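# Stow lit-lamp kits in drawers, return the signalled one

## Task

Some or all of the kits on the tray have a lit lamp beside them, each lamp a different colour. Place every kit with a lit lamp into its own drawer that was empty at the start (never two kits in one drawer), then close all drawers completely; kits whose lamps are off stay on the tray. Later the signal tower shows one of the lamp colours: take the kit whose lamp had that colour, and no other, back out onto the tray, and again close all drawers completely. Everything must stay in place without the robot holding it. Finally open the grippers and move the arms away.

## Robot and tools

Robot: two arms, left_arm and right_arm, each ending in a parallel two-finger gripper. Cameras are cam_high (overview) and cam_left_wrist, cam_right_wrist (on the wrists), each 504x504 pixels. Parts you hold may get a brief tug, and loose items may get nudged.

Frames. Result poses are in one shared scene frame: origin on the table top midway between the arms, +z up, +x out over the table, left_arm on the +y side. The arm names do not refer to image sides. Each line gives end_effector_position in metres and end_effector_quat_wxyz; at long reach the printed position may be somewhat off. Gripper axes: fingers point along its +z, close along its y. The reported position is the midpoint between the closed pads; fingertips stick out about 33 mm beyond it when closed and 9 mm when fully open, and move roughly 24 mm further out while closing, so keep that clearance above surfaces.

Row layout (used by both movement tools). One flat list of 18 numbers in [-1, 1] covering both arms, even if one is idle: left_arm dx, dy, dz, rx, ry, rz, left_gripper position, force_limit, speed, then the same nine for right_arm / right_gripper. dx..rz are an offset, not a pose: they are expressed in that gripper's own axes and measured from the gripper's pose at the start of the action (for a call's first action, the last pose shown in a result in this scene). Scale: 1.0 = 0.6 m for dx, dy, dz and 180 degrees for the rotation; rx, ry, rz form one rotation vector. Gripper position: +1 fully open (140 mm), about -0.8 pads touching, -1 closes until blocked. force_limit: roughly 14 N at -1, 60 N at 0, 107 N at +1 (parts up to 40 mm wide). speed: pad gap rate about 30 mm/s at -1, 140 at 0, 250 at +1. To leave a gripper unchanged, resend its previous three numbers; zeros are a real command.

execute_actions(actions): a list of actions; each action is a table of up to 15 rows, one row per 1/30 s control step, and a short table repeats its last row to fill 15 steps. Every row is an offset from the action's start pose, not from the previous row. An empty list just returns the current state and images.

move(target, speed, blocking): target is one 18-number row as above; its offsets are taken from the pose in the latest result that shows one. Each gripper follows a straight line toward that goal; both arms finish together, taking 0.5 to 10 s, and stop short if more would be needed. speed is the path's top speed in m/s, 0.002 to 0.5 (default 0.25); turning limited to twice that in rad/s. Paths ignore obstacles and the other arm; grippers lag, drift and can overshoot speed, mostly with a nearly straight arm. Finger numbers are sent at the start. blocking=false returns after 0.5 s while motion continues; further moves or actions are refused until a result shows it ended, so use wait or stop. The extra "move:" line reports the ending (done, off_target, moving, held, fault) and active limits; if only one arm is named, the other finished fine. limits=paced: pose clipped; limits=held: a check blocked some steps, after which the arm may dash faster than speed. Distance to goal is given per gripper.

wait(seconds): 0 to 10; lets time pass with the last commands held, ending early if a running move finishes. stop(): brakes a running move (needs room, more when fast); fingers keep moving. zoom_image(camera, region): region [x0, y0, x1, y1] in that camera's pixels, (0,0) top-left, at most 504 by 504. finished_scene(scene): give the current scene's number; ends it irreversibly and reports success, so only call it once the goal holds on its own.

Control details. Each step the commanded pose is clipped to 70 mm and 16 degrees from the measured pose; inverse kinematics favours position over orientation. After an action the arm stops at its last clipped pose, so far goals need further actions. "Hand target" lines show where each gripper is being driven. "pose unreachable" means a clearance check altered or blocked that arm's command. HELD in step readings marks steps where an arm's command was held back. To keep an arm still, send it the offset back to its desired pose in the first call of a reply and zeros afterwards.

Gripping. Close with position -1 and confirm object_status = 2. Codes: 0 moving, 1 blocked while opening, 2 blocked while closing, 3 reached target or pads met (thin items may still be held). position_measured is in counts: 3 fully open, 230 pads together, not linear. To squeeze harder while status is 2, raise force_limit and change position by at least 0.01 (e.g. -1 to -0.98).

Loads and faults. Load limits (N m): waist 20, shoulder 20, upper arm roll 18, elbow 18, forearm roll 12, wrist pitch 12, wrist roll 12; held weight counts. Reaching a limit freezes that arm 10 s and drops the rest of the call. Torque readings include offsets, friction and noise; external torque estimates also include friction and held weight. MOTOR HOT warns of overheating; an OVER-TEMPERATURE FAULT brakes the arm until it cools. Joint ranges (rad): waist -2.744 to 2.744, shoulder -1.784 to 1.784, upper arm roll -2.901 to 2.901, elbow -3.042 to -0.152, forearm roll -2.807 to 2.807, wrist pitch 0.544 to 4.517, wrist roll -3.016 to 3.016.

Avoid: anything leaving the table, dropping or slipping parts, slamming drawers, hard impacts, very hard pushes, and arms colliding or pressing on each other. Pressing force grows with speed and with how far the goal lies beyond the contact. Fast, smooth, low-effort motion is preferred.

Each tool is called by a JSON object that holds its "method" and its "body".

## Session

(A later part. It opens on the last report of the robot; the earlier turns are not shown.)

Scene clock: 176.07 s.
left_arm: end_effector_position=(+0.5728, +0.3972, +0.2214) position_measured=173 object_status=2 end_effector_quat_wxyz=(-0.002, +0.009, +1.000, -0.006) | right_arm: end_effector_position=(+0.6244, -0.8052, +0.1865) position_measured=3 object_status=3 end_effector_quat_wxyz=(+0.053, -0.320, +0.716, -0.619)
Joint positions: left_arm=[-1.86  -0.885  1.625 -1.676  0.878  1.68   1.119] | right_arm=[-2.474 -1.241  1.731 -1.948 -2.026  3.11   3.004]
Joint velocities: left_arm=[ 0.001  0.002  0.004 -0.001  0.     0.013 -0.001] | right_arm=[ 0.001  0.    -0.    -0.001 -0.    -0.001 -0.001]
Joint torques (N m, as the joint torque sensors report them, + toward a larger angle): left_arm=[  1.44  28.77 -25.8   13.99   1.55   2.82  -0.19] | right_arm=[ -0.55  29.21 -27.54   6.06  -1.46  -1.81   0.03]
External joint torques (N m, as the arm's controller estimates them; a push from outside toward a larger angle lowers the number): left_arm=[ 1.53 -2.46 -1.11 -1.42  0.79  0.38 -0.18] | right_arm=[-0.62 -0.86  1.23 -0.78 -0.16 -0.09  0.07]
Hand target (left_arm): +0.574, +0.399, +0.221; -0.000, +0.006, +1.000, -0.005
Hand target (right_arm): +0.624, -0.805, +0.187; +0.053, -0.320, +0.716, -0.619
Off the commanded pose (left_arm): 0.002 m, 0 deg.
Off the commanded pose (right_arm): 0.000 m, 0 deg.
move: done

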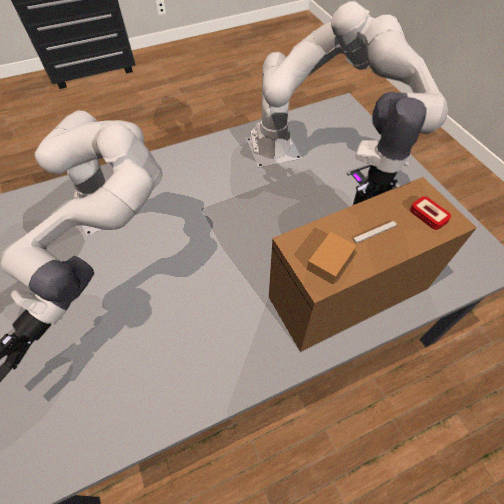

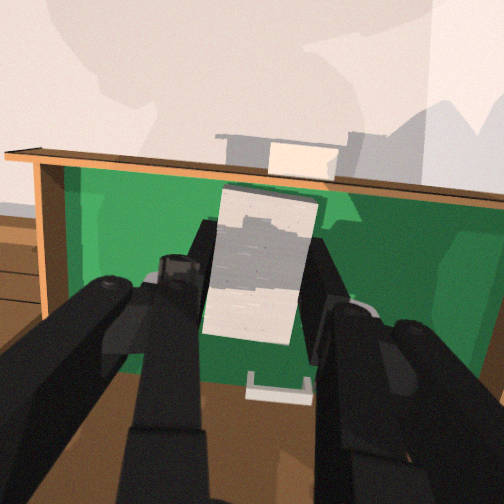

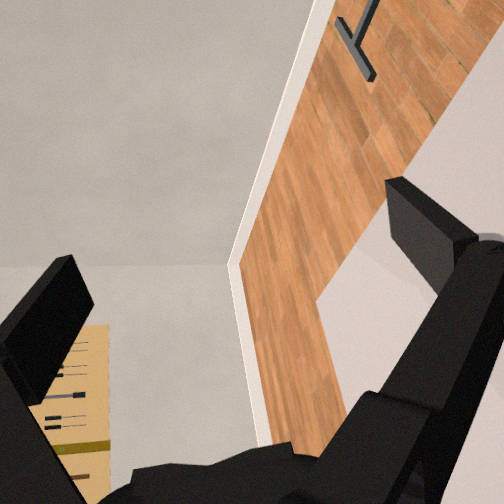

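{"method": "move", "body": {"target": [-0.012,0,0.013,0,0,0,-1,0,0,0,0,0,0,0,0,1,0,0], "speed": 0.015}}

Scene clock: 184.70 s.
left_arm: end_effector_position=(+0.5790, +0.3958, +0.2180) position_measured=173 object_status=2 end_effector_quat_wxyz=(-0.001, +0.007, +1.000, -0.006) | right_arm: end_effector_position=(+0.6244, -0.8052, +0.1865) position_measured=3 object_status=3 end_effector_quat_wxyz=(+0.053, -0.320, +0.716, -0.619)
Joint positions: left_arm=[-1.884 -0.889  1.644 -1.657  0.881  1.685  1.119] | right_arm=[-2.474 -1.241  1.731 -1.948 -2.026  3.11   3.004]
Joint velocities: left_arm=[-0.002 -0.002  0.001  0.002  0.     0.003  0.001] | right_arm=[-0.001 -0.001 -0.001  0.001 -0.001  0.    -0.   ]
Joint torques (N m, as the joint torque sensors report them, + toward a larger angle): left_arm=[ -1.53  26.88 -21.47  14.59   1.74   2.96   0.2 ] | right_arm=[ -0.4   29.17 -27.45   6.1   -1.45  -1.81   0.07]
External joint torques (N m, as the arm's controller estimates them; a push from outside toward a larger angle lowers the number): left_arm=[-1.65 -4.99  3.01 -0.85  0.97  0.53  0.2 ] | right_arm=[-0.48 -0.84  1.25 -0.78 -0.15 -0.09  0.11]
Hand target (left_arm): +0.580, +0.397, +0.214; -0.002, +0.009, +1.000, -0.006
Hand target (right_arm): +0.624, -0.805, +0.187; +0.053, -0.320, +0.716, -0.619
Off the commanded pose (left_arm): 0.005 m, 0 deg.
Off the commanded pose (right_arm): 0.000 m, 0 deg.
move: off_target (left_arm)

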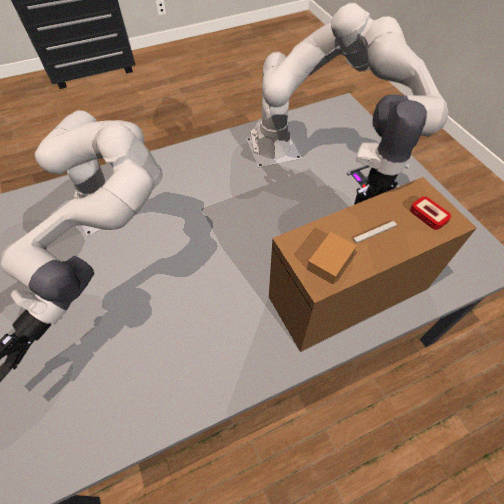

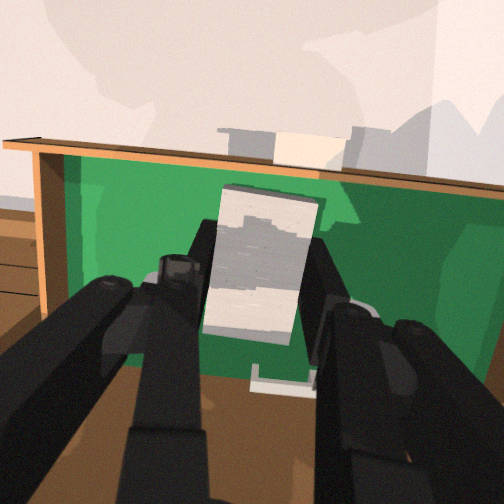

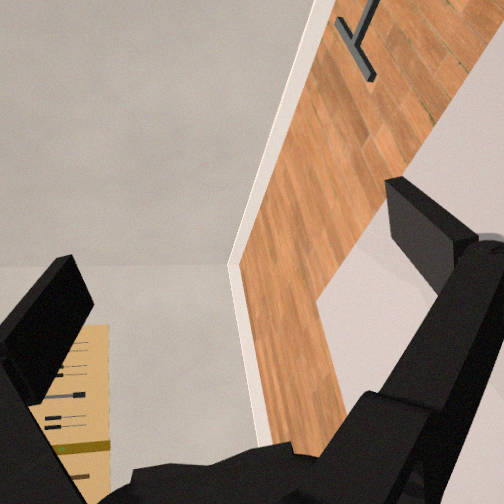

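{"method": "move", "body": {"target": [0,0,0,0,0,0,-0.2,0,0,0,0,0,0,0,0,1,0,0]}}

{"method": "move", "body": {"target": [0.01,0,-0.09,0,0,0,-0.2,0,0,0,0,0,0,0,0,1,0,0], "speed": 0.1}}

{"method": "move", "body": {"target": [0.17,0,0,0,0,-0.5,-0.9,0,0,0,0,0,0,0,0,1,0,0], "speed": 0.4}}

{"method": "move", "body": {"target": [0,0,0,0.33,0,0,-0.9,0,0,0,0,0,0,0,0,1,0,0], "speed": 0.3}}

Scene clock: 190.33 s.
left_arm: end_effector_position=(+0.5794, +0.3957, +0.2182) position_measured=154 object_status=3 end_effector_quat_wxyz=(-0.001, +0.007, +1.000, -0.006) | right_arm: end_effector_position=(+0.6244, -0.8052, +0.1865) position_measured=3 object_status=3 end_effector_quat_wxyz=(+0.053, -0.320, +0.716, -0.619)
Joint positions: left_arm=[-1.884 -0.889  1.644 -1.657  0.881  1.685  1.119] | right_arm=[-2.474 -1.241  1.731 -1.948 -2.026  3.11   3.004]
Joint velocities: left_arm=[-0.001  0.    -0.001 -0.001 -0.001 -0.001 -0.   ] | right_arm=[ 0.     0.    -0.001  0.     0.    -0.001  0.001]
Joint torques (N m, as the joint torque sensors report them, + toward a larger angle): left_arm=[  0.83  30.29 -26.05  14.9    0.57   2.39   0.07] | right_arm=[ -0.53  29.35 -27.5    6.22  -1.46  -1.79   0.03]
External joint torques (N m, as the arm's controller estimates them; a push from outside toward a larger angle lowers the number): left_arm=[ 1.01 -1.81 -1.33 -0.47 -0.19 -0.06  0.07] | right_arm=[-0.39 -0.77  1.37 -0.55 -0.15 -0.06  0.07]
Hand target (left_arm): +0.579, +0.396, +0.218; -0.001, +0.007, +1.000, -0.006
Hand target (right_arm): +0.624, -0.805, +0.187; +0.053, -0.320, +0.716, -0.619
Off the commanded pose (left_arm): 0.000 m, 0 deg.
Off the commanded pose (right_arm): 0.000 m, 0 deg.
move: done

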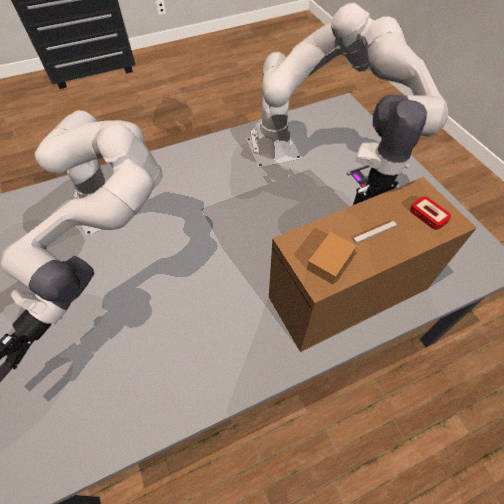

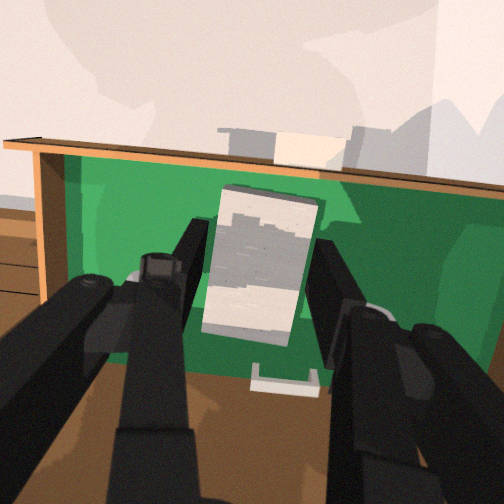

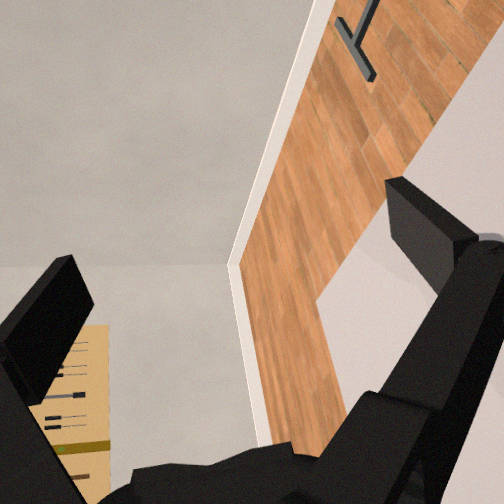

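Scene clock: 191.40 s.
left_arm: end_effector_position=(+0.5744, +0.3963, +0.2712) position_measured=154 object_status=3 end_effector_quat_wxyz=(+0.000, +0.006, +1.000, -0.005) | right_arm: end_effector_position=(+0.6244, -0.8052, +0.1865) position_measured=3 object_status=3 end_effector_quat_wxyz=(+0.053, -0.320, +0.716, -0.619)
Joint positions: left_arm=[-1.877 -0.845  1.583 -1.586  0.837  1.595  1.138] | right_arm=[-2.474 -1.241  1.731 -1.948 -2.026  3.11   3.004]
Joint velocities: left_arm=[-0.    -0.    -0.004  0.001 -0.002 -0.012  0.007] | right_arm=[-0.002  0.    -0.001  0.002  0.001 -0.     0.   ]
Joint torques (N m, as the joint torque sensors report them, + toward a larger angle): left_arm=[  1.79  28.46 -26.4   16.51  -0.35   1.88   0.28] | right_arm=[ -0.54  29.4  -27.48   6.32  -1.48  -1.79   0.08]
External joint torques (N m, as the arm's controller estimates them; a push from outside toward a larger angle lowers the number): left_arm=[ 1.85 -2.46 -2.92  0.79 -1.13 -0.57  0.28] | right_arm=[-0.48 -0.65  1.29 -0.5  -0.18 -0.07  0.12]
Hand target (left_arm): +0.573, +0.397, +0.272; -0.001, +0.007, +1.000, -0.006
Hand target (right_arm): +0.624, -0.805, +0.187; +0.053, -0.320, +0.716, -0.619
Off the commanded pose (left_arm): 0.001 m, 0 deg.
Off the commanded pose (right_arm): 0.000 m, 0 deg.
move: done

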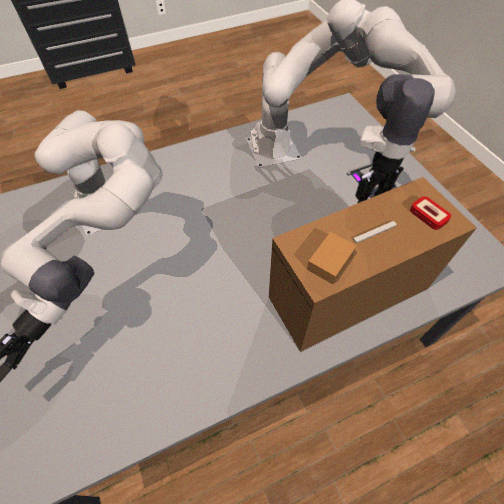

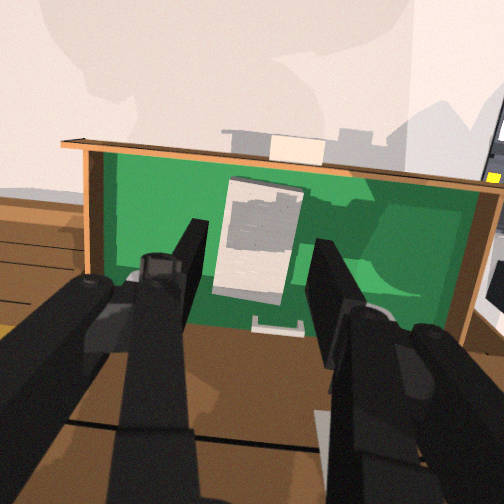

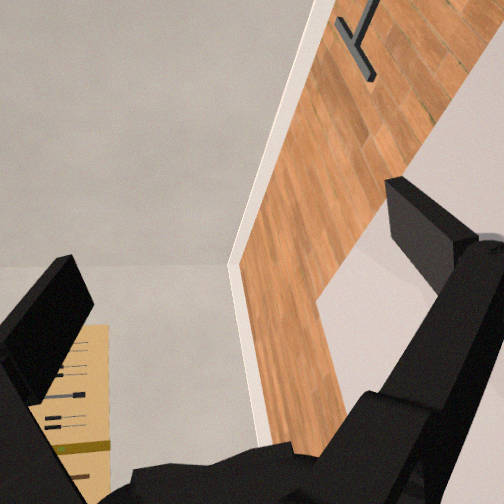

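Scene clock: 194.50 s.
left_arm: end_effector_position=(+0.4706, +0.3932, +0.2675) position_measured=233 object_status=3 end_effector_quat_wxyz=(+0.008, +0.693, -0.721, -0.003) | right_arm: end_effector_position=(+0.6244, -0.8052, +0.1865) position_measured=3 object_status=3 end_effector_quat_wxyz=(+0.053, -0.320, +0.716, -0.619)
Joint positions: left_arm=[-1.068 -0.227  1.175 -2.03   0.214  1.917 -0.075] | right_arm=[-2.474 -1.241  1.731 -1.948 -2.026  3.11   3.004]
Joint velocities: left_arm=[ 0.01  -0.    -0.009 -0.002  0.     0.006 -0.024] | right_arm=[ 0.001  0.001  0.001  0.    -0.001 -0.    -0.   ]
Joint torques (N m, as the joint torque sensors report them, + toward a larger angle): left_arm=[ 2.84 -4.12 -9.53 22.38  1.23  2.92  0.  ] | right_arm=[ -0.42  29.38 -27.67   6.18  -1.46  -1.78   0.05]
External joint torques (N m, as the arm's controller estimates them; a push from outside toward a larger angle lowers the number): left_arm=[ 2.87  0.47 -2.85 -1.43  0.51  0.46  0.  ] | right_arm=[-0.51 -0.69  1.07 -0.68 -0.16 -0.07  0.09]
Hand target (left_arm): +0.471, +0.394, +0.267; +0.007, +0.697, -0.717, -0.004
Hand target (right_arm): +0.624, -0.805, +0.187; +0.053, -0.320, +0.716, -0.619
Off the commanded pose (left_arm): 0.006 m, 2 deg.
Off the commanded pose (right_arm): 0.000 m, 0 deg.
move: off_target (left_arm)

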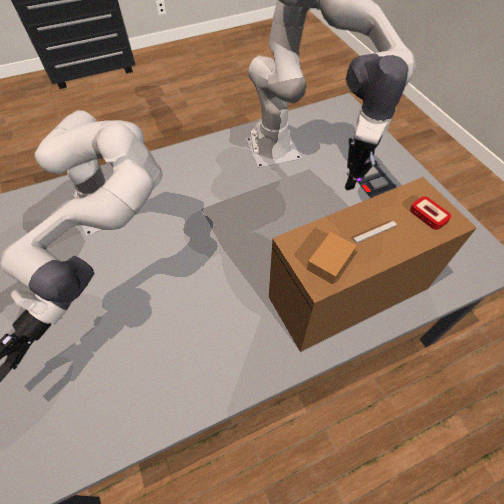

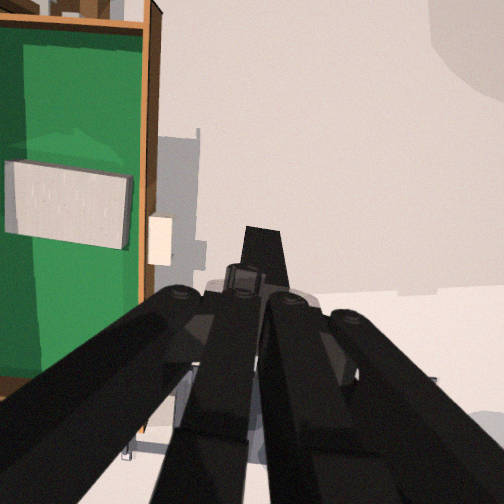

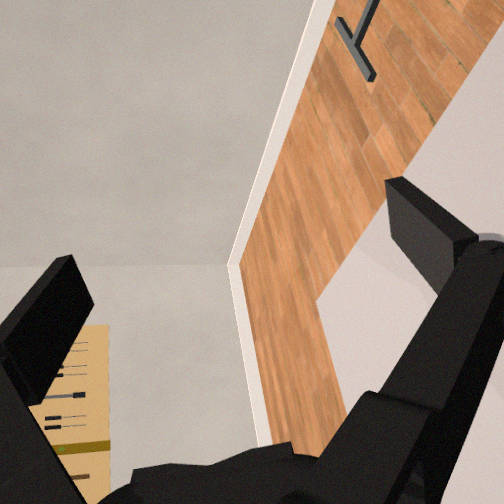

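Scene clock: 197.77 s.
left_arm: end_effector_position=(+0.4714, +0.3852, +0.2599) position_measured=233 object_status=3 end_effector_quat_wxyz=(-0.321, +0.611, -0.629, +0.359) | right_arm: end_effector_position=(+0.6244, -0.8052, +0.1865) position_measured=3 object_status=3 end_effector_quat_wxyz=(+0.053, -0.320, +0.716, -0.619)
Joint positions: left_arm=[ 0.472 -0.344 -0.023 -2.985  0.644  3.709 -0.398] | right_arm=[-2.474 -1.241  1.731 -1.948 -2.026  3.11   3.004]
Joint velocities: left_arm=[ 0.022  0.002 -0.022 -0.    -0.006  0.02   0.026] | right_arm=[ 0.     0.    -0.    -0.001 -0.001  0.001  0.001]
Joint torques (N m, as the joint torque sensors report them, + toward a larger angle): left_arm=[  1.5  -12.77  -1.    17.63  -1.83   3.77   0.28] | right_arm=[ -0.56  29.27 -27.56   6.31  -1.47  -1.76   0.06]
External joint torques (N m, as the arm's controller estimates them; a push from outside toward a larger angle lowers the number): left_arm=[ 1.48  1.39 -1.65 -0.86 -1.11  0.49  0.32] | right_arm=[-0.57 -0.77  1.18 -0.51 -0.16 -0.05  0.1 ]
Hand target (left_arm): +0.471, +0.386, +0.260; -0.323, +0.608, -0.630, +0.359
Hand target (right_arm): +0.624, -0.805, +0.187; +0.053, -0.320, +0.716, -0.619
Off the commanded pose (left_arm): 0.011 m, 2 deg.
Off the commanded pose (right_arm): 0.000 m, 0 deg.
move: off_target (left_arm)

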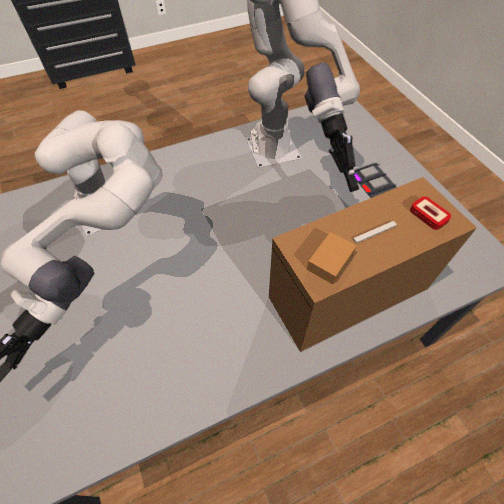

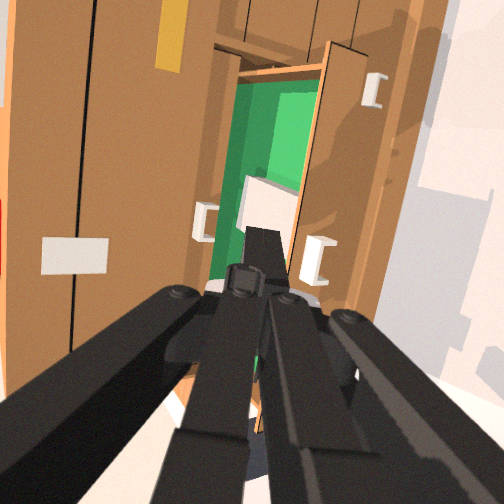

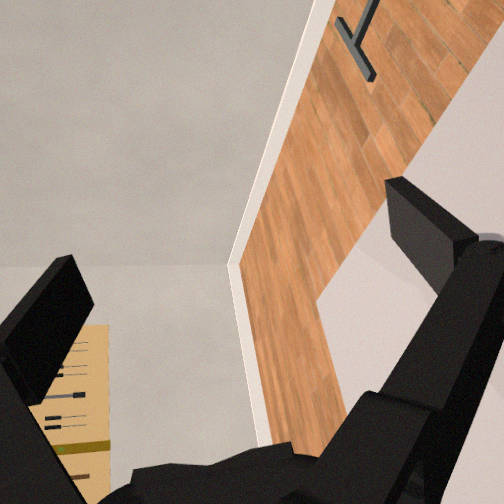

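{"method": "move", "body": {"target": [-0.012,0.065,0.032,0.017,0,0.013,-0.58,0,0,0,0,0,0,0,0,1,0,0], "speed": 0.06}}

{"method": "move", "body": {"target": [0,0,0.042,0,0,0,-0.58,0,0,0,0,0,0,0,0,1,0,0], "speed": 0.04}}

Scene clock: 202.10 s.
left_arm: end_effector_position=(+0.4690, +0.3867, +0.2168) position_measured=202 object_status=3 end_effector_quat_wxyz=(-0.337, +0.591, -0.629, +0.376) | right_arm: end_effector_position=(+0.6244, -0.8052, +0.1865) position_measured=3 object_status=3 end_effector_quat_wxyz=(+0.053, -0.320, +0.716, -0.619)
Joint positions: left_arm=[ 0.574 -0.093 -0.177 -3.025  0.41   4.014 -0.135] | right_arm=[-2.474 -1.241  1.731 -1.948 -2.026  3.11   3.004]
Joint velocities: left_arm=[ 0.002  0.001 -0.004  0.001 -0.005  0.012  0.032] | right_arm=[-0.    -0.    -0.001  0.    -0.    -0.    -0.001]
Joint torques (N m, as the joint torque sensors report them, + toward a larger angle): left_arm=[  1.52 -16.13  -1.29  12.64  -1.45   3.76   0.29] | right_arm=[ -0.57  29.26 -27.64   6.24  -1.44  -1.76   0.07]
External joint torques (N m, as the arm's controller estimates them; a push from outside toward a larger angle lowers the number): left_arm=[ 1.53  1.63 -1.65 -0.89 -1.25  0.41  0.34] | right_arm=[-0.49 -0.79  1.17 -0.53 -0.12 -0.04  0.11]
Hand target (left_arm): +0.468, +0.388, +0.216; -0.340, +0.589, -0.631, +0.374
Hand target (right_arm): +0.624, -0.805, +0.187; +0.053, -0.320, +0.716, -0.619
Off the commanded pose (left_arm): 0.005 m, 1 deg.
Off the commanded pose (right_arm): 0.000 m, 0 deg.
joint sent to its limit (left arm) — the command would take joint 4 (elbow) past its lower limit, so that joint was sent only as far as its limit.
move: off_target (left_arm)

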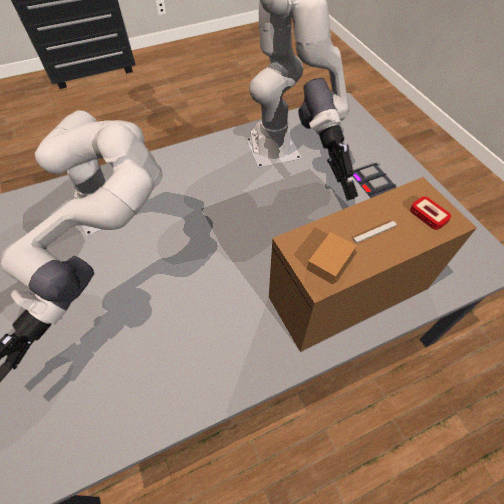

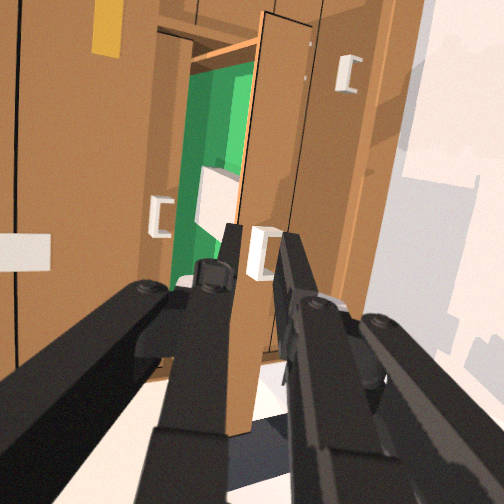

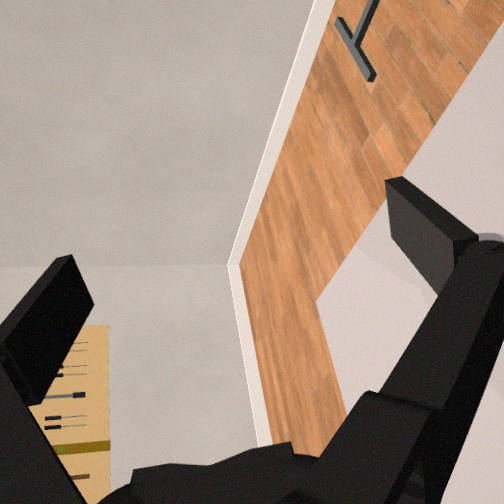

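Scene clock: 203.03 s.
left_arm: end_effector_position=(+0.4896, +0.3852, +0.2031) position_measured=202 object_status=3 end_effector_quat_wxyz=(-0.333, +0.595, -0.626, +0.377) | right_arm: end_effector_position=(+0.6244, -0.8052, +0.1865) position_measured=3 object_status=3 end_effector_quat_wxyz=(+0.053, -0.320, +0.716, -0.619)
Joint positions: left_arm=[ 0.563  0.009 -0.206 -2.962  0.346  4.034 -0.1  ] | right_arm=[-2.474 -1.241  1.731 -1.948 -2.026  3.11   3.004]
Joint velocities: left_arm=[ 0.001  0.006 -0.005  0.002 -0.013  0.009  0.025] | right_arm=[-0.001  0.    -0.001 -0.    -0.001  0.001  0.001]
Joint torques (N m, as the joint torque sensors report them, + toward a larger angle): left_arm=[ -1.34 -19.7   -1.36  13.6   -1.21   3.74   0.19] | right_arm=[ -0.45  29.45 -27.5    6.38  -1.45  -1.79   0.07]
External joint torques (N m, as the arm's controller estimates them; a push from outside toward a larger angle lowers the number): left_arm=[-1.35  0.7  -1.33  0.84 -1.15  0.38  0.23] | right_arm=[-0.35 -0.62  1.31 -0.42 -0.14 -0.07  0.11]
Hand target (left_arm): +0.491, +0.385, +0.205; -0.337, +0.591, -0.628, +0.377
Hand target (right_arm): +0.624, -0.805, +0.187; +0.053, -0.320, +0.716, -0.619
Off the commanded pose (left_arm): 0.002 m, 1 deg.
Off the commanded pose (right_arm): 0.000 m, 0 deg.
move: done

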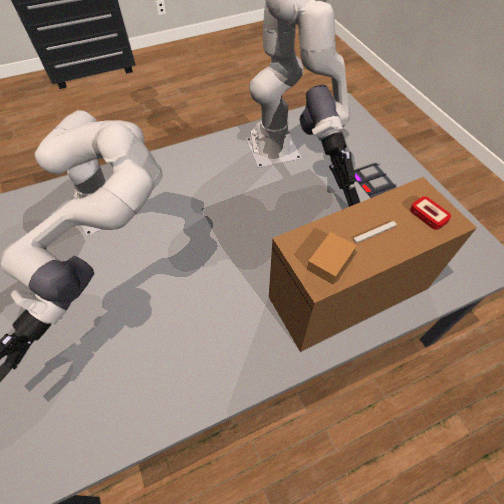

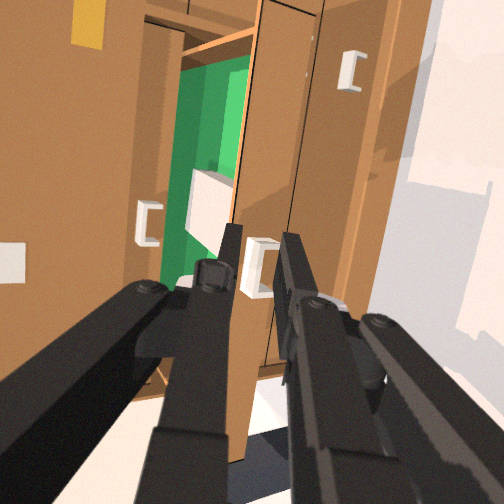

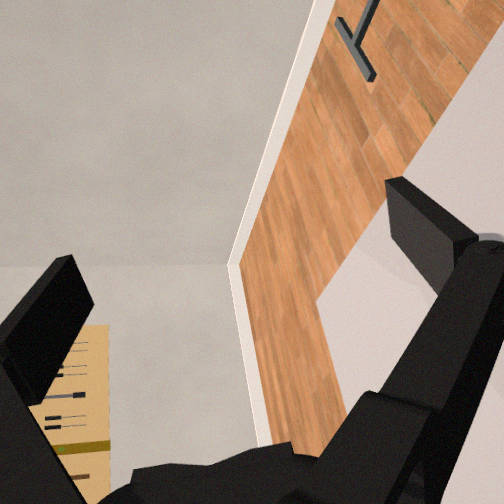

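{"method": "move", "body": {"target": [0.014,0,0,0,-0.024,0,-0.58,0,0,0,0,0,0,0,0,1,0,0], "speed": 0.04}}

{"method": "move", "body": {"target": [0,0,0,0,0,0,-1,0.5,-0.5,0,0,0,0,0,0,1,0,0]}}

{"method": "move", "body": {"target": [0,-0.075,0.135,0.03,0,0,-1,0.5,-0.5,0,0,0,0,0,0,1,0,0], "speed": 0.06}}

Scene clock: 209.00 s.
left_arm: end_effector_position=(+0.4908, +0.3761, +0.2047) position_measured=202 object_status=3 end_effector_quat_wxyz=(-0.355, +0.611, -0.610, +0.359) | right_arm: end_effector_position=(+0.6244, -0.8052, +0.1865) position_measured=3 object_status=3 end_effector_quat_wxyz=(+0.053, -0.320, +0.716, -0.619)
Joint positions: left_arm=[ 0.484 -0.005 -0.302 -2.981  0.06   4.034 -0.02 ] | right_arm=[-2.474 -1.241  1.731 -1.948 -2.026  3.11   3.004]
Joint velocities: left_arm=[ 0.001  0.    -0.005  0.    -0.017 -0.     0.025] | right_arm=[ 0.001 -0.001  0.001  0.001  0.    -0.     0.001]
Joint torques (N m, as the joint torque sensors report them, + toward a larger angle): left_arm=[ -0.99 -19.61  -2.48  10.88  -1.11   3.09   0.25] | right_arm=[ -0.65  29.27 -27.52   6.25  -1.45  -1.8    0.07]
External joint torques (N m, as the arm's controller estimates them; a push from outside toward a larger angle lowers the number): left_arm=[-1.   -0.07 -2.53 -1.77 -1.2  -0.26  0.3 ] | right_arm=[-0.75 -0.74  1.17 -0.61 -0.15 -0.09  0.11]
Hand target (left_arm): +0.490, +0.376, +0.204; -0.356, +0.609, -0.613, +0.356
Hand target (right_arm): +0.624, -0.805, +0.187; +0.053, -0.320, +0.716, -0.619
Off the commanded pose (left_arm): 0.002 m, 1 deg.
Off the commanded pose (right_arm): 0.000 m, 0 deg.
move: done

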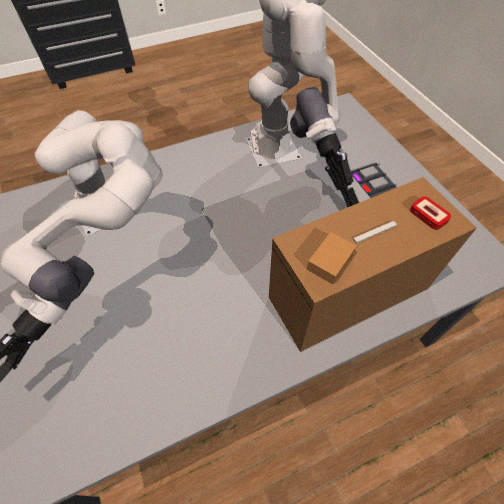

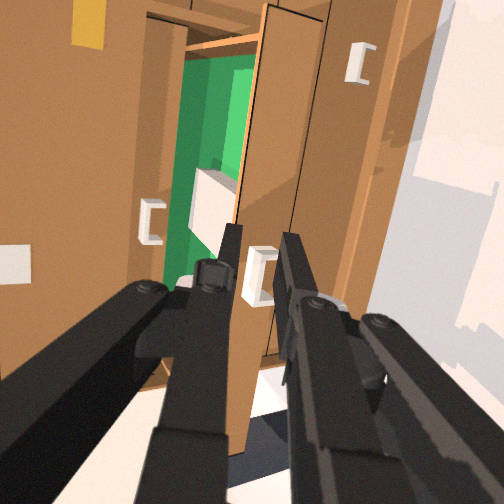

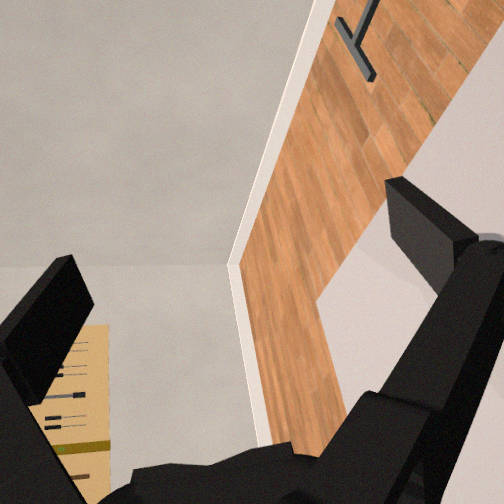

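Scene clock: 209.50 s.
left_arm: end_effector_position=(+0.4908, +0.3761, +0.2047) position_measured=234 object_status=3 end_effector_quat_wxyz=(-0.355, +0.611, -0.610, +0.359) | right_arm: end_effector_position=(+0.6244, -0.8052, +0.1865) position_measured=3 object_status=3 end_effector_quat_wxyz=(+0.053, -0.320, +0.716, -0.619)
Joint positions: left_arm=[ 0.484 -0.005 -0.302 -2.981  0.06   4.034 -0.02 ] | right_arm=[-2.474 -1.241  1.731 -1.948 -2.026  3.11   3.004]
Joint velocities: left_arm=[-0.    -0.     0.001  0.001 -0.     0.    -0.002] | right_arm=[-0.001  0.    -0.001 -0.001  0.     0.    -0.   ]
Joint torques (N m, as the joint torque sensors report them, + toward a larger angle): left_arm=[  0.58 -18.95   0.07  12.12   0.03   3.29  -0.04] | right_arm=[ -0.62  29.33 -27.38   6.21  -1.44  -1.8    0.08]
External joint torques (N m, as the arm's controller estimates them; a push from outside toward a larger angle lowers the number): left_arm=[ 0.56  0.66  0.02 -0.62 -0.06 -0.08  0.  ] | right_arm=[-0.45 -0.71  1.43 -0.5  -0.12 -0.07  0.12]
Hand target (left_arm): +0.491, +0.376, +0.205; -0.355, +0.611, -0.610, +0.359
Hand target (right_arm): +0.624, -0.805, +0.187; +0.053, -0.320, +0.716, -0.619
Off the commanded pose (left_arm): 0.000 m, 0 deg.
Off the commanded pose (right_arm): 0.000 m, 0 deg.
move: done

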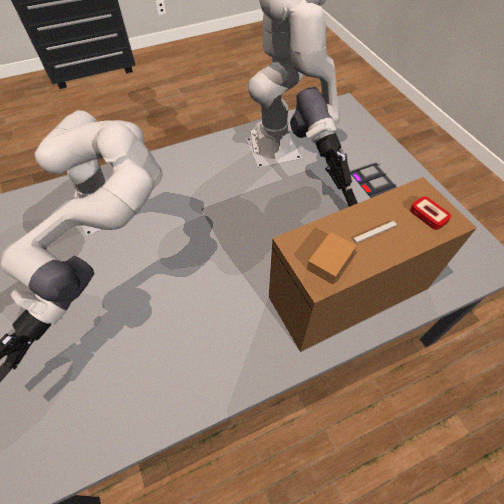

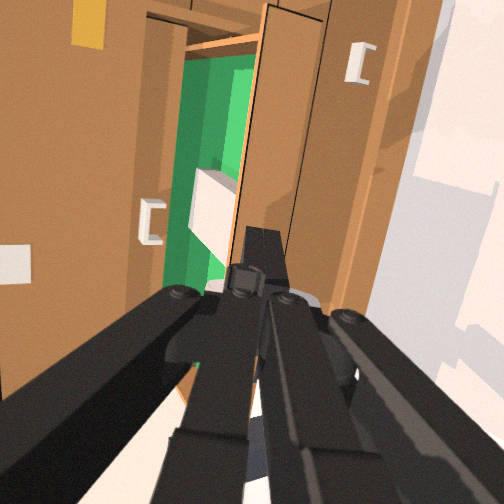

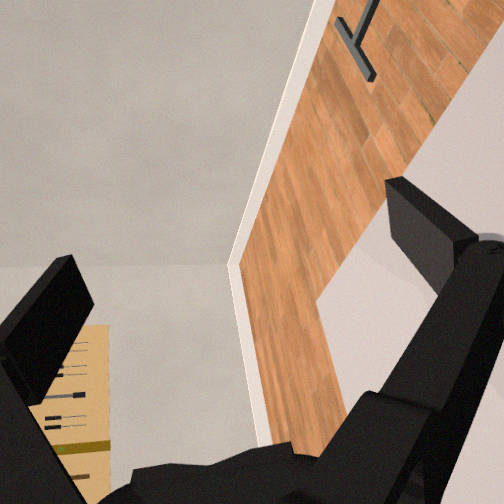

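Scene clock: 211.37 s.
left_arm: end_effector_position=(+0.5819, +0.3766, +0.2027) position_measured=234 object_status=3 end_effector_quat_wxyz=(-0.379, +0.598, -0.590, +0.389) | right_arm: end_effector_position=(+0.6244, -0.8052, +0.1865) position_measured=3 object_status=3 end_effector_quat_wxyz=(+0.053, -0.320, +0.716, -0.619)
Joint positions: left_arm=[ 0.457  0.274 -0.301 -2.702  0.005  4.11   0.067] | right_arm=[-2.474 -1.241  1.731 -1.948 -2.026  3.11   3.004]
Joint velocities: left_arm=[-0.003  0.005  0.     0.004 -0.002  0.005  0.02 ] | right_arm=[ 0.001  0.    -0.001 -0.     0.     0.001 -0.001]
Joint torques (N m, as the joint torque sensors report them, + toward a larger angle): left_arm=[ -1.45 -27.76  -1.6   15.7   -0.4    3.87   0.25] | right_arm=[ -0.36  29.34 -27.67   6.4   -1.45  -1.75   0.08]
External joint torques (N m, as the arm's controller estimates them; a push from outside toward a larger angle lowers the number): left_arm=[-1.44  0.86  0.18  2.96 -0.81  0.62  0.29] | right_arm=[-0.35 -0.71  1.1  -0.41 -0.14 -0.03  0.12]
Hand target (left_arm): +0.584, +0.377, +0.205; -0.383, +0.594, -0.591, +0.389
Hand target (right_arm): +0.624, -0.805, +0.187; +0.053, -0.320, +0.716, -0.619
Off the commanded pose (left_arm): 0.002 m, 1 deg.
Off the commanded pose (right_arm): 0.000 m, 0 deg.
move: done

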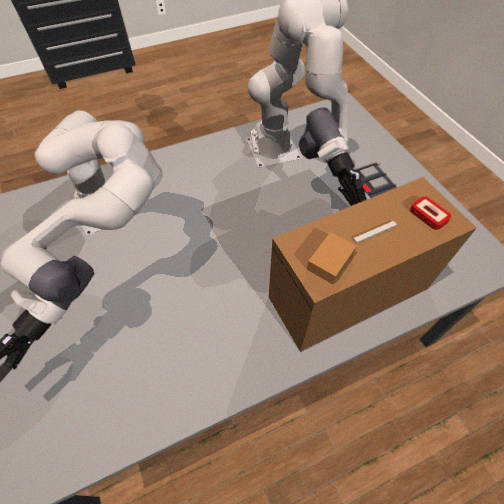

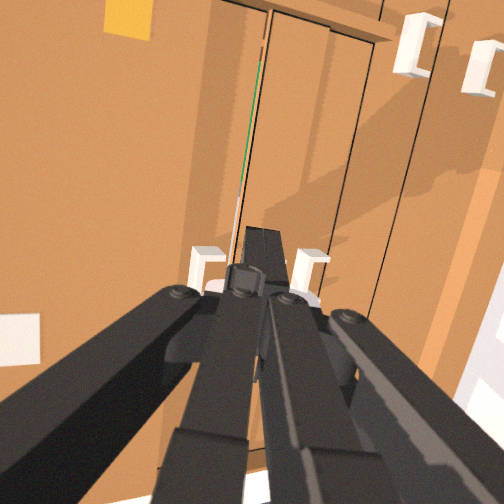

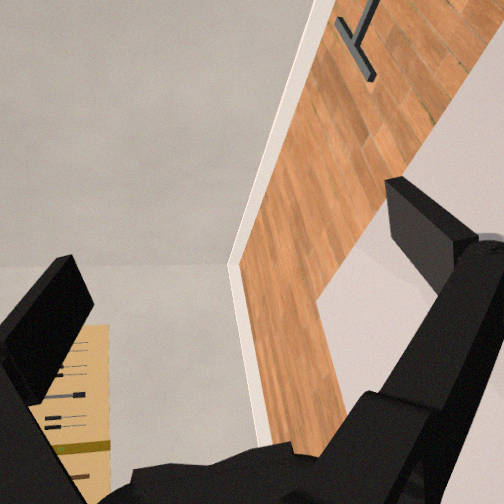

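{"method": "move", "body": {"target": [0,-0.006,0.018,0,0,0,-1,0.5,-0.5,0,0,0,0,0,0,1,0,0], "speed": 0.02}}

{"method": "move", "body": {"target": [0,0,0,0,0,0,-0.62,0.5,0,0,0,0,0,0,0,1,0,0]}}

{"method": "move", "body": {"target": [0,0,-0.05,0,0,0,-0.62,0.5,0,0,0,0,0,0,0,1,0,0], "speed": 0.06}}

Scene clock: 214.27 s.
left_arm: end_effector_position=(+0.5896, +0.3768, +0.2026) position_measured=234 object_status=3 end_effector_quat_wxyz=(-0.380, +0.596, -0.590, +0.390) | right_arm: end_effector_position=(+0.6244, -0.8052, +0.1865) position_measured=3 object_status=3 end_effector_quat_wxyz=(+0.053, -0.320, +0.716, -0.619)
Joint positions: left_arm=[ 0.457  0.29  -0.301 -2.678  0.005  4.105  0.073] | right_arm=[-2.474 -1.241  1.731 -1.948 -2.026  3.11   3.004]
Joint velocities: left_arm=[ 0.     0.001 -0.001 -0.     0.001  0.     0.   ] | right_arm=[ 0.001 -0.001  0.001  0.001  0.     0.001  0.002]
Joint torques (N m, as the joint torque sensors report them, + toward a larger angle): left_arm=[ -0.05 -24.68  -2.77  18.24  -0.53   1.86   0.05] | right_arm=[ -0.67  29.23 -27.68   6.21  -1.46  -1.79   0.06]
External joint torques (N m, as the arm's controller estimates them; a push from outside toward a larger angle lowers the number): left_arm=[ 0.    4.45 -0.84  5.37 -0.98 -1.38  0.09] | right_arm=[-0.88 -0.78  0.92 -0.7  -0.17 -0.09  0.1 ]
Hand target (left_arm): +0.593, +0.377, +0.202; -0.379, +0.598, -0.590, +0.389
Hand target (right_arm): +0.624, -0.805, +0.187; +0.053, -0.320, +0.716, -0.619
Off the commanded pose (left_arm): 0.004 m, 0 deg.
Off the commanded pose (right_arm): 0.000 m, 0 deg.
move: off_target (left_arm)

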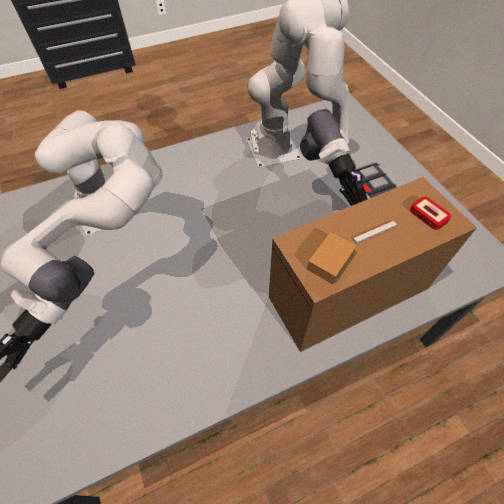

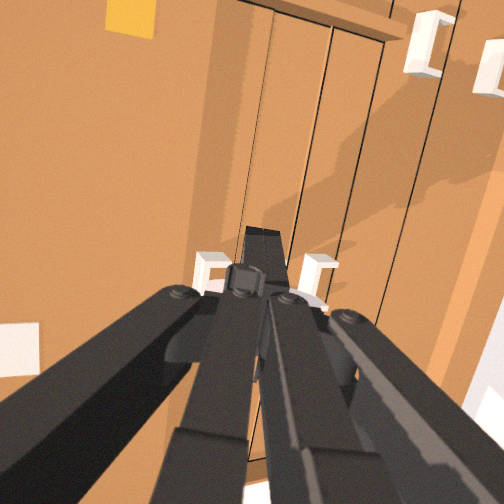

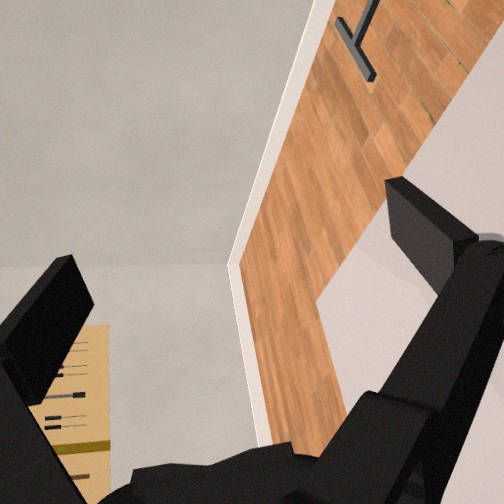

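Scene clock: 214.77 s.
left_arm: end_effector_position=(+0.5880, +0.3766, +0.1999) position_measured=208 object_status=3 end_effector_quat_wxyz=(-0.378, +0.597, -0.591, +0.389) | right_arm: end_effector_position=(+0.6244, -0.8052, +0.1865) position_measured=3 object_status=3 end_effector_quat_wxyz=(+0.053, -0.320, +0.716, -0.619)
Joint positions: left_arm=[ 0.457  0.292 -0.3   -2.681  0.005  4.104  0.073] | right_arm=[-2.474 -1.241  1.731 -1.948 -2.026  3.11   3.004]
Joint velocities: left_arm=[ 0.001  0.001 -0.001  0.001  0.     0.    -0.001] | right_arm=[ 0.001  0.     0.002 -0.001  0.    -0.001  0.   ]
Joint torques (N m, as the joint torque sensors report them, + toward a larger angle): left_arm=[  0.3  -29.31  -2.62  14.31   0.39   3.37   0.04] | right_arm=[ -0.4   29.54 -27.2    6.22  -1.46  -1.8    0.06]
External joint torques (N m, as the arm's controller estimates them; a push from outside toward a larger angle lowers the number): left_arm=[ 0.3  -0.11 -0.71  1.45 -0.05  0.12  0.08] | right_arm=[-0.42 -0.51  1.53 -0.59 -0.15 -0.09  0.1 ]
Hand target (left_arm): +0.590, +0.377, +0.203; -0.380, +0.596, -0.590, +0.390
Hand target (right_arm): +0.624, -0.805, +0.187; +0.053, -0.320, +0.716, -0.619
Off the commanded pose (left_arm): 0.003 m, 0 deg.
Off the commanded pose (right_arm): 0.000 m, 0 deg.
move: done

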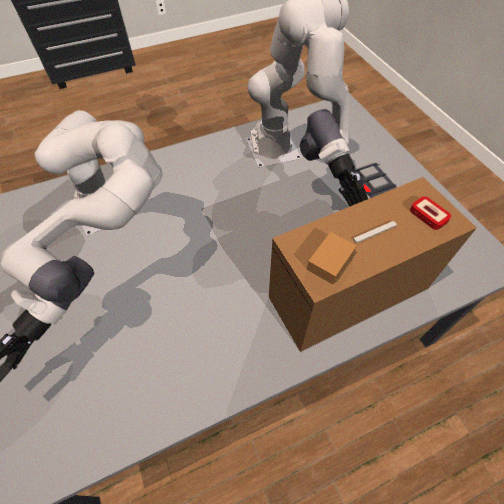

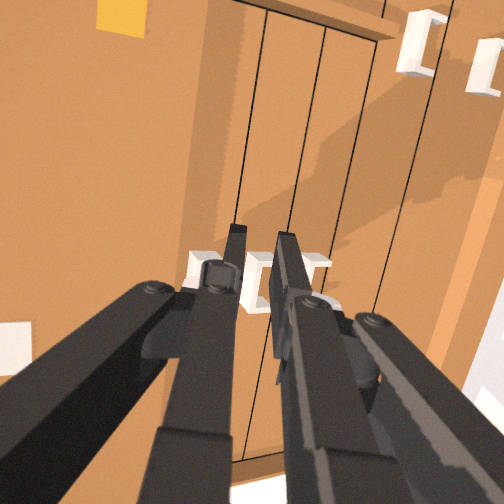

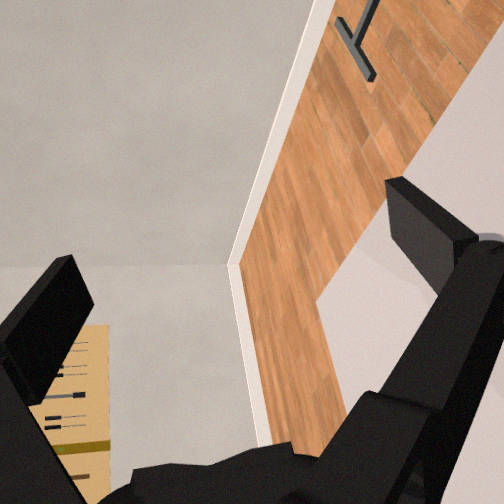

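Scene clock: 215.60 s.
left_arm: end_effector_position=(+0.5614, +0.3770, +0.2112) position_measured=208 object_status=3 end_effector_quat_wxyz=(-0.379, +0.596, -0.593, +0.386) | right_arm: end_effector_position=(+0.6244, -0.8052, +0.1865) position_measured=3 object_status=3 end_effector_quat_wxyz=(+0.053, -0.320, +0.716, -0.619)
Joint positions: left_arm=[ 0.463  0.204 -0.301 -2.771  0.014  4.108  0.052] | right_arm=[-2.474 -1.241  1.731 -1.948 -2.026  3.11   3.004]
Joint velocities: left_arm=[-0.    -0.002 -0.001 -0.003  0.002  0.001 -0.016] | right_arm=[-0.     0.     0.001  0.    -0.001 -0.    -0.001]
Joint torques (N m, as the joint torque sensors report them, + toward a larger angle): left_arm=[  1.85 -26.26  -2.54  10.7    1.35   3.43  -0.12] | right_arm=[ -0.55  29.3  -27.52   6.37  -1.46  -1.75   0.09]
External joint torques (N m, as the arm's controller estimates them; a push from outside toward a larger angle lowers the number): left_arm=[ 1.76  0.07 -1.37 -2.01  1.04  0.18 -0.07] | right_arm=[-0.64 -0.77  1.19 -0.51 -0.16 -0.04  0.13]
Hand target (left_arm): +0.561, +0.376, +0.212; -0.378, +0.597, -0.592, +0.388
Hand target (right_arm): +0.624, -0.805, +0.187; +0.053, -0.320, +0.716, -0.619
Off the commanded pose (left_arm): 0.001 m, 0 deg.
Off the commanded pose (right_arm): 0.000 m, 0 deg.
move: done

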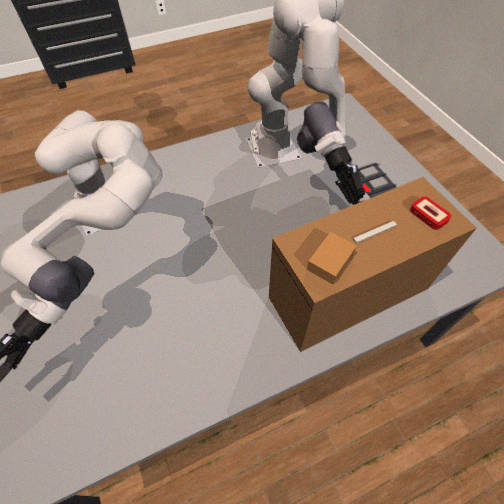

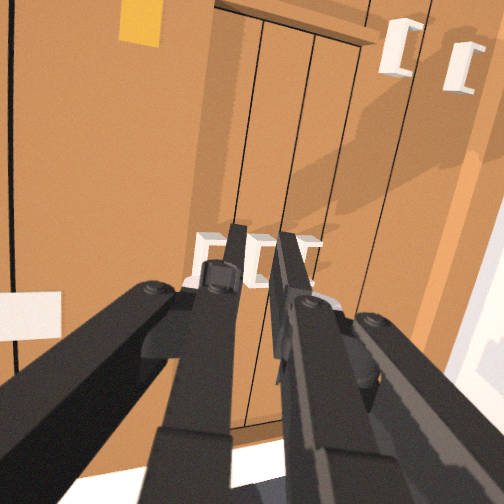

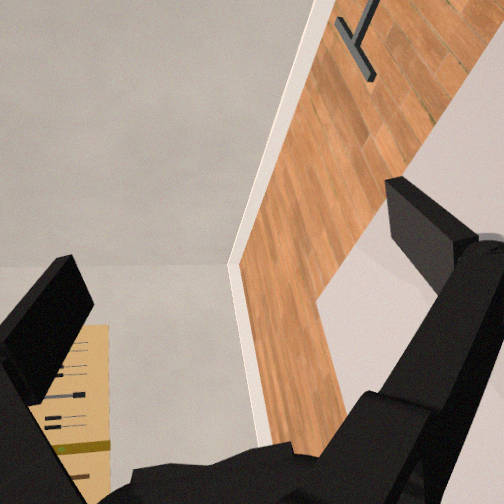

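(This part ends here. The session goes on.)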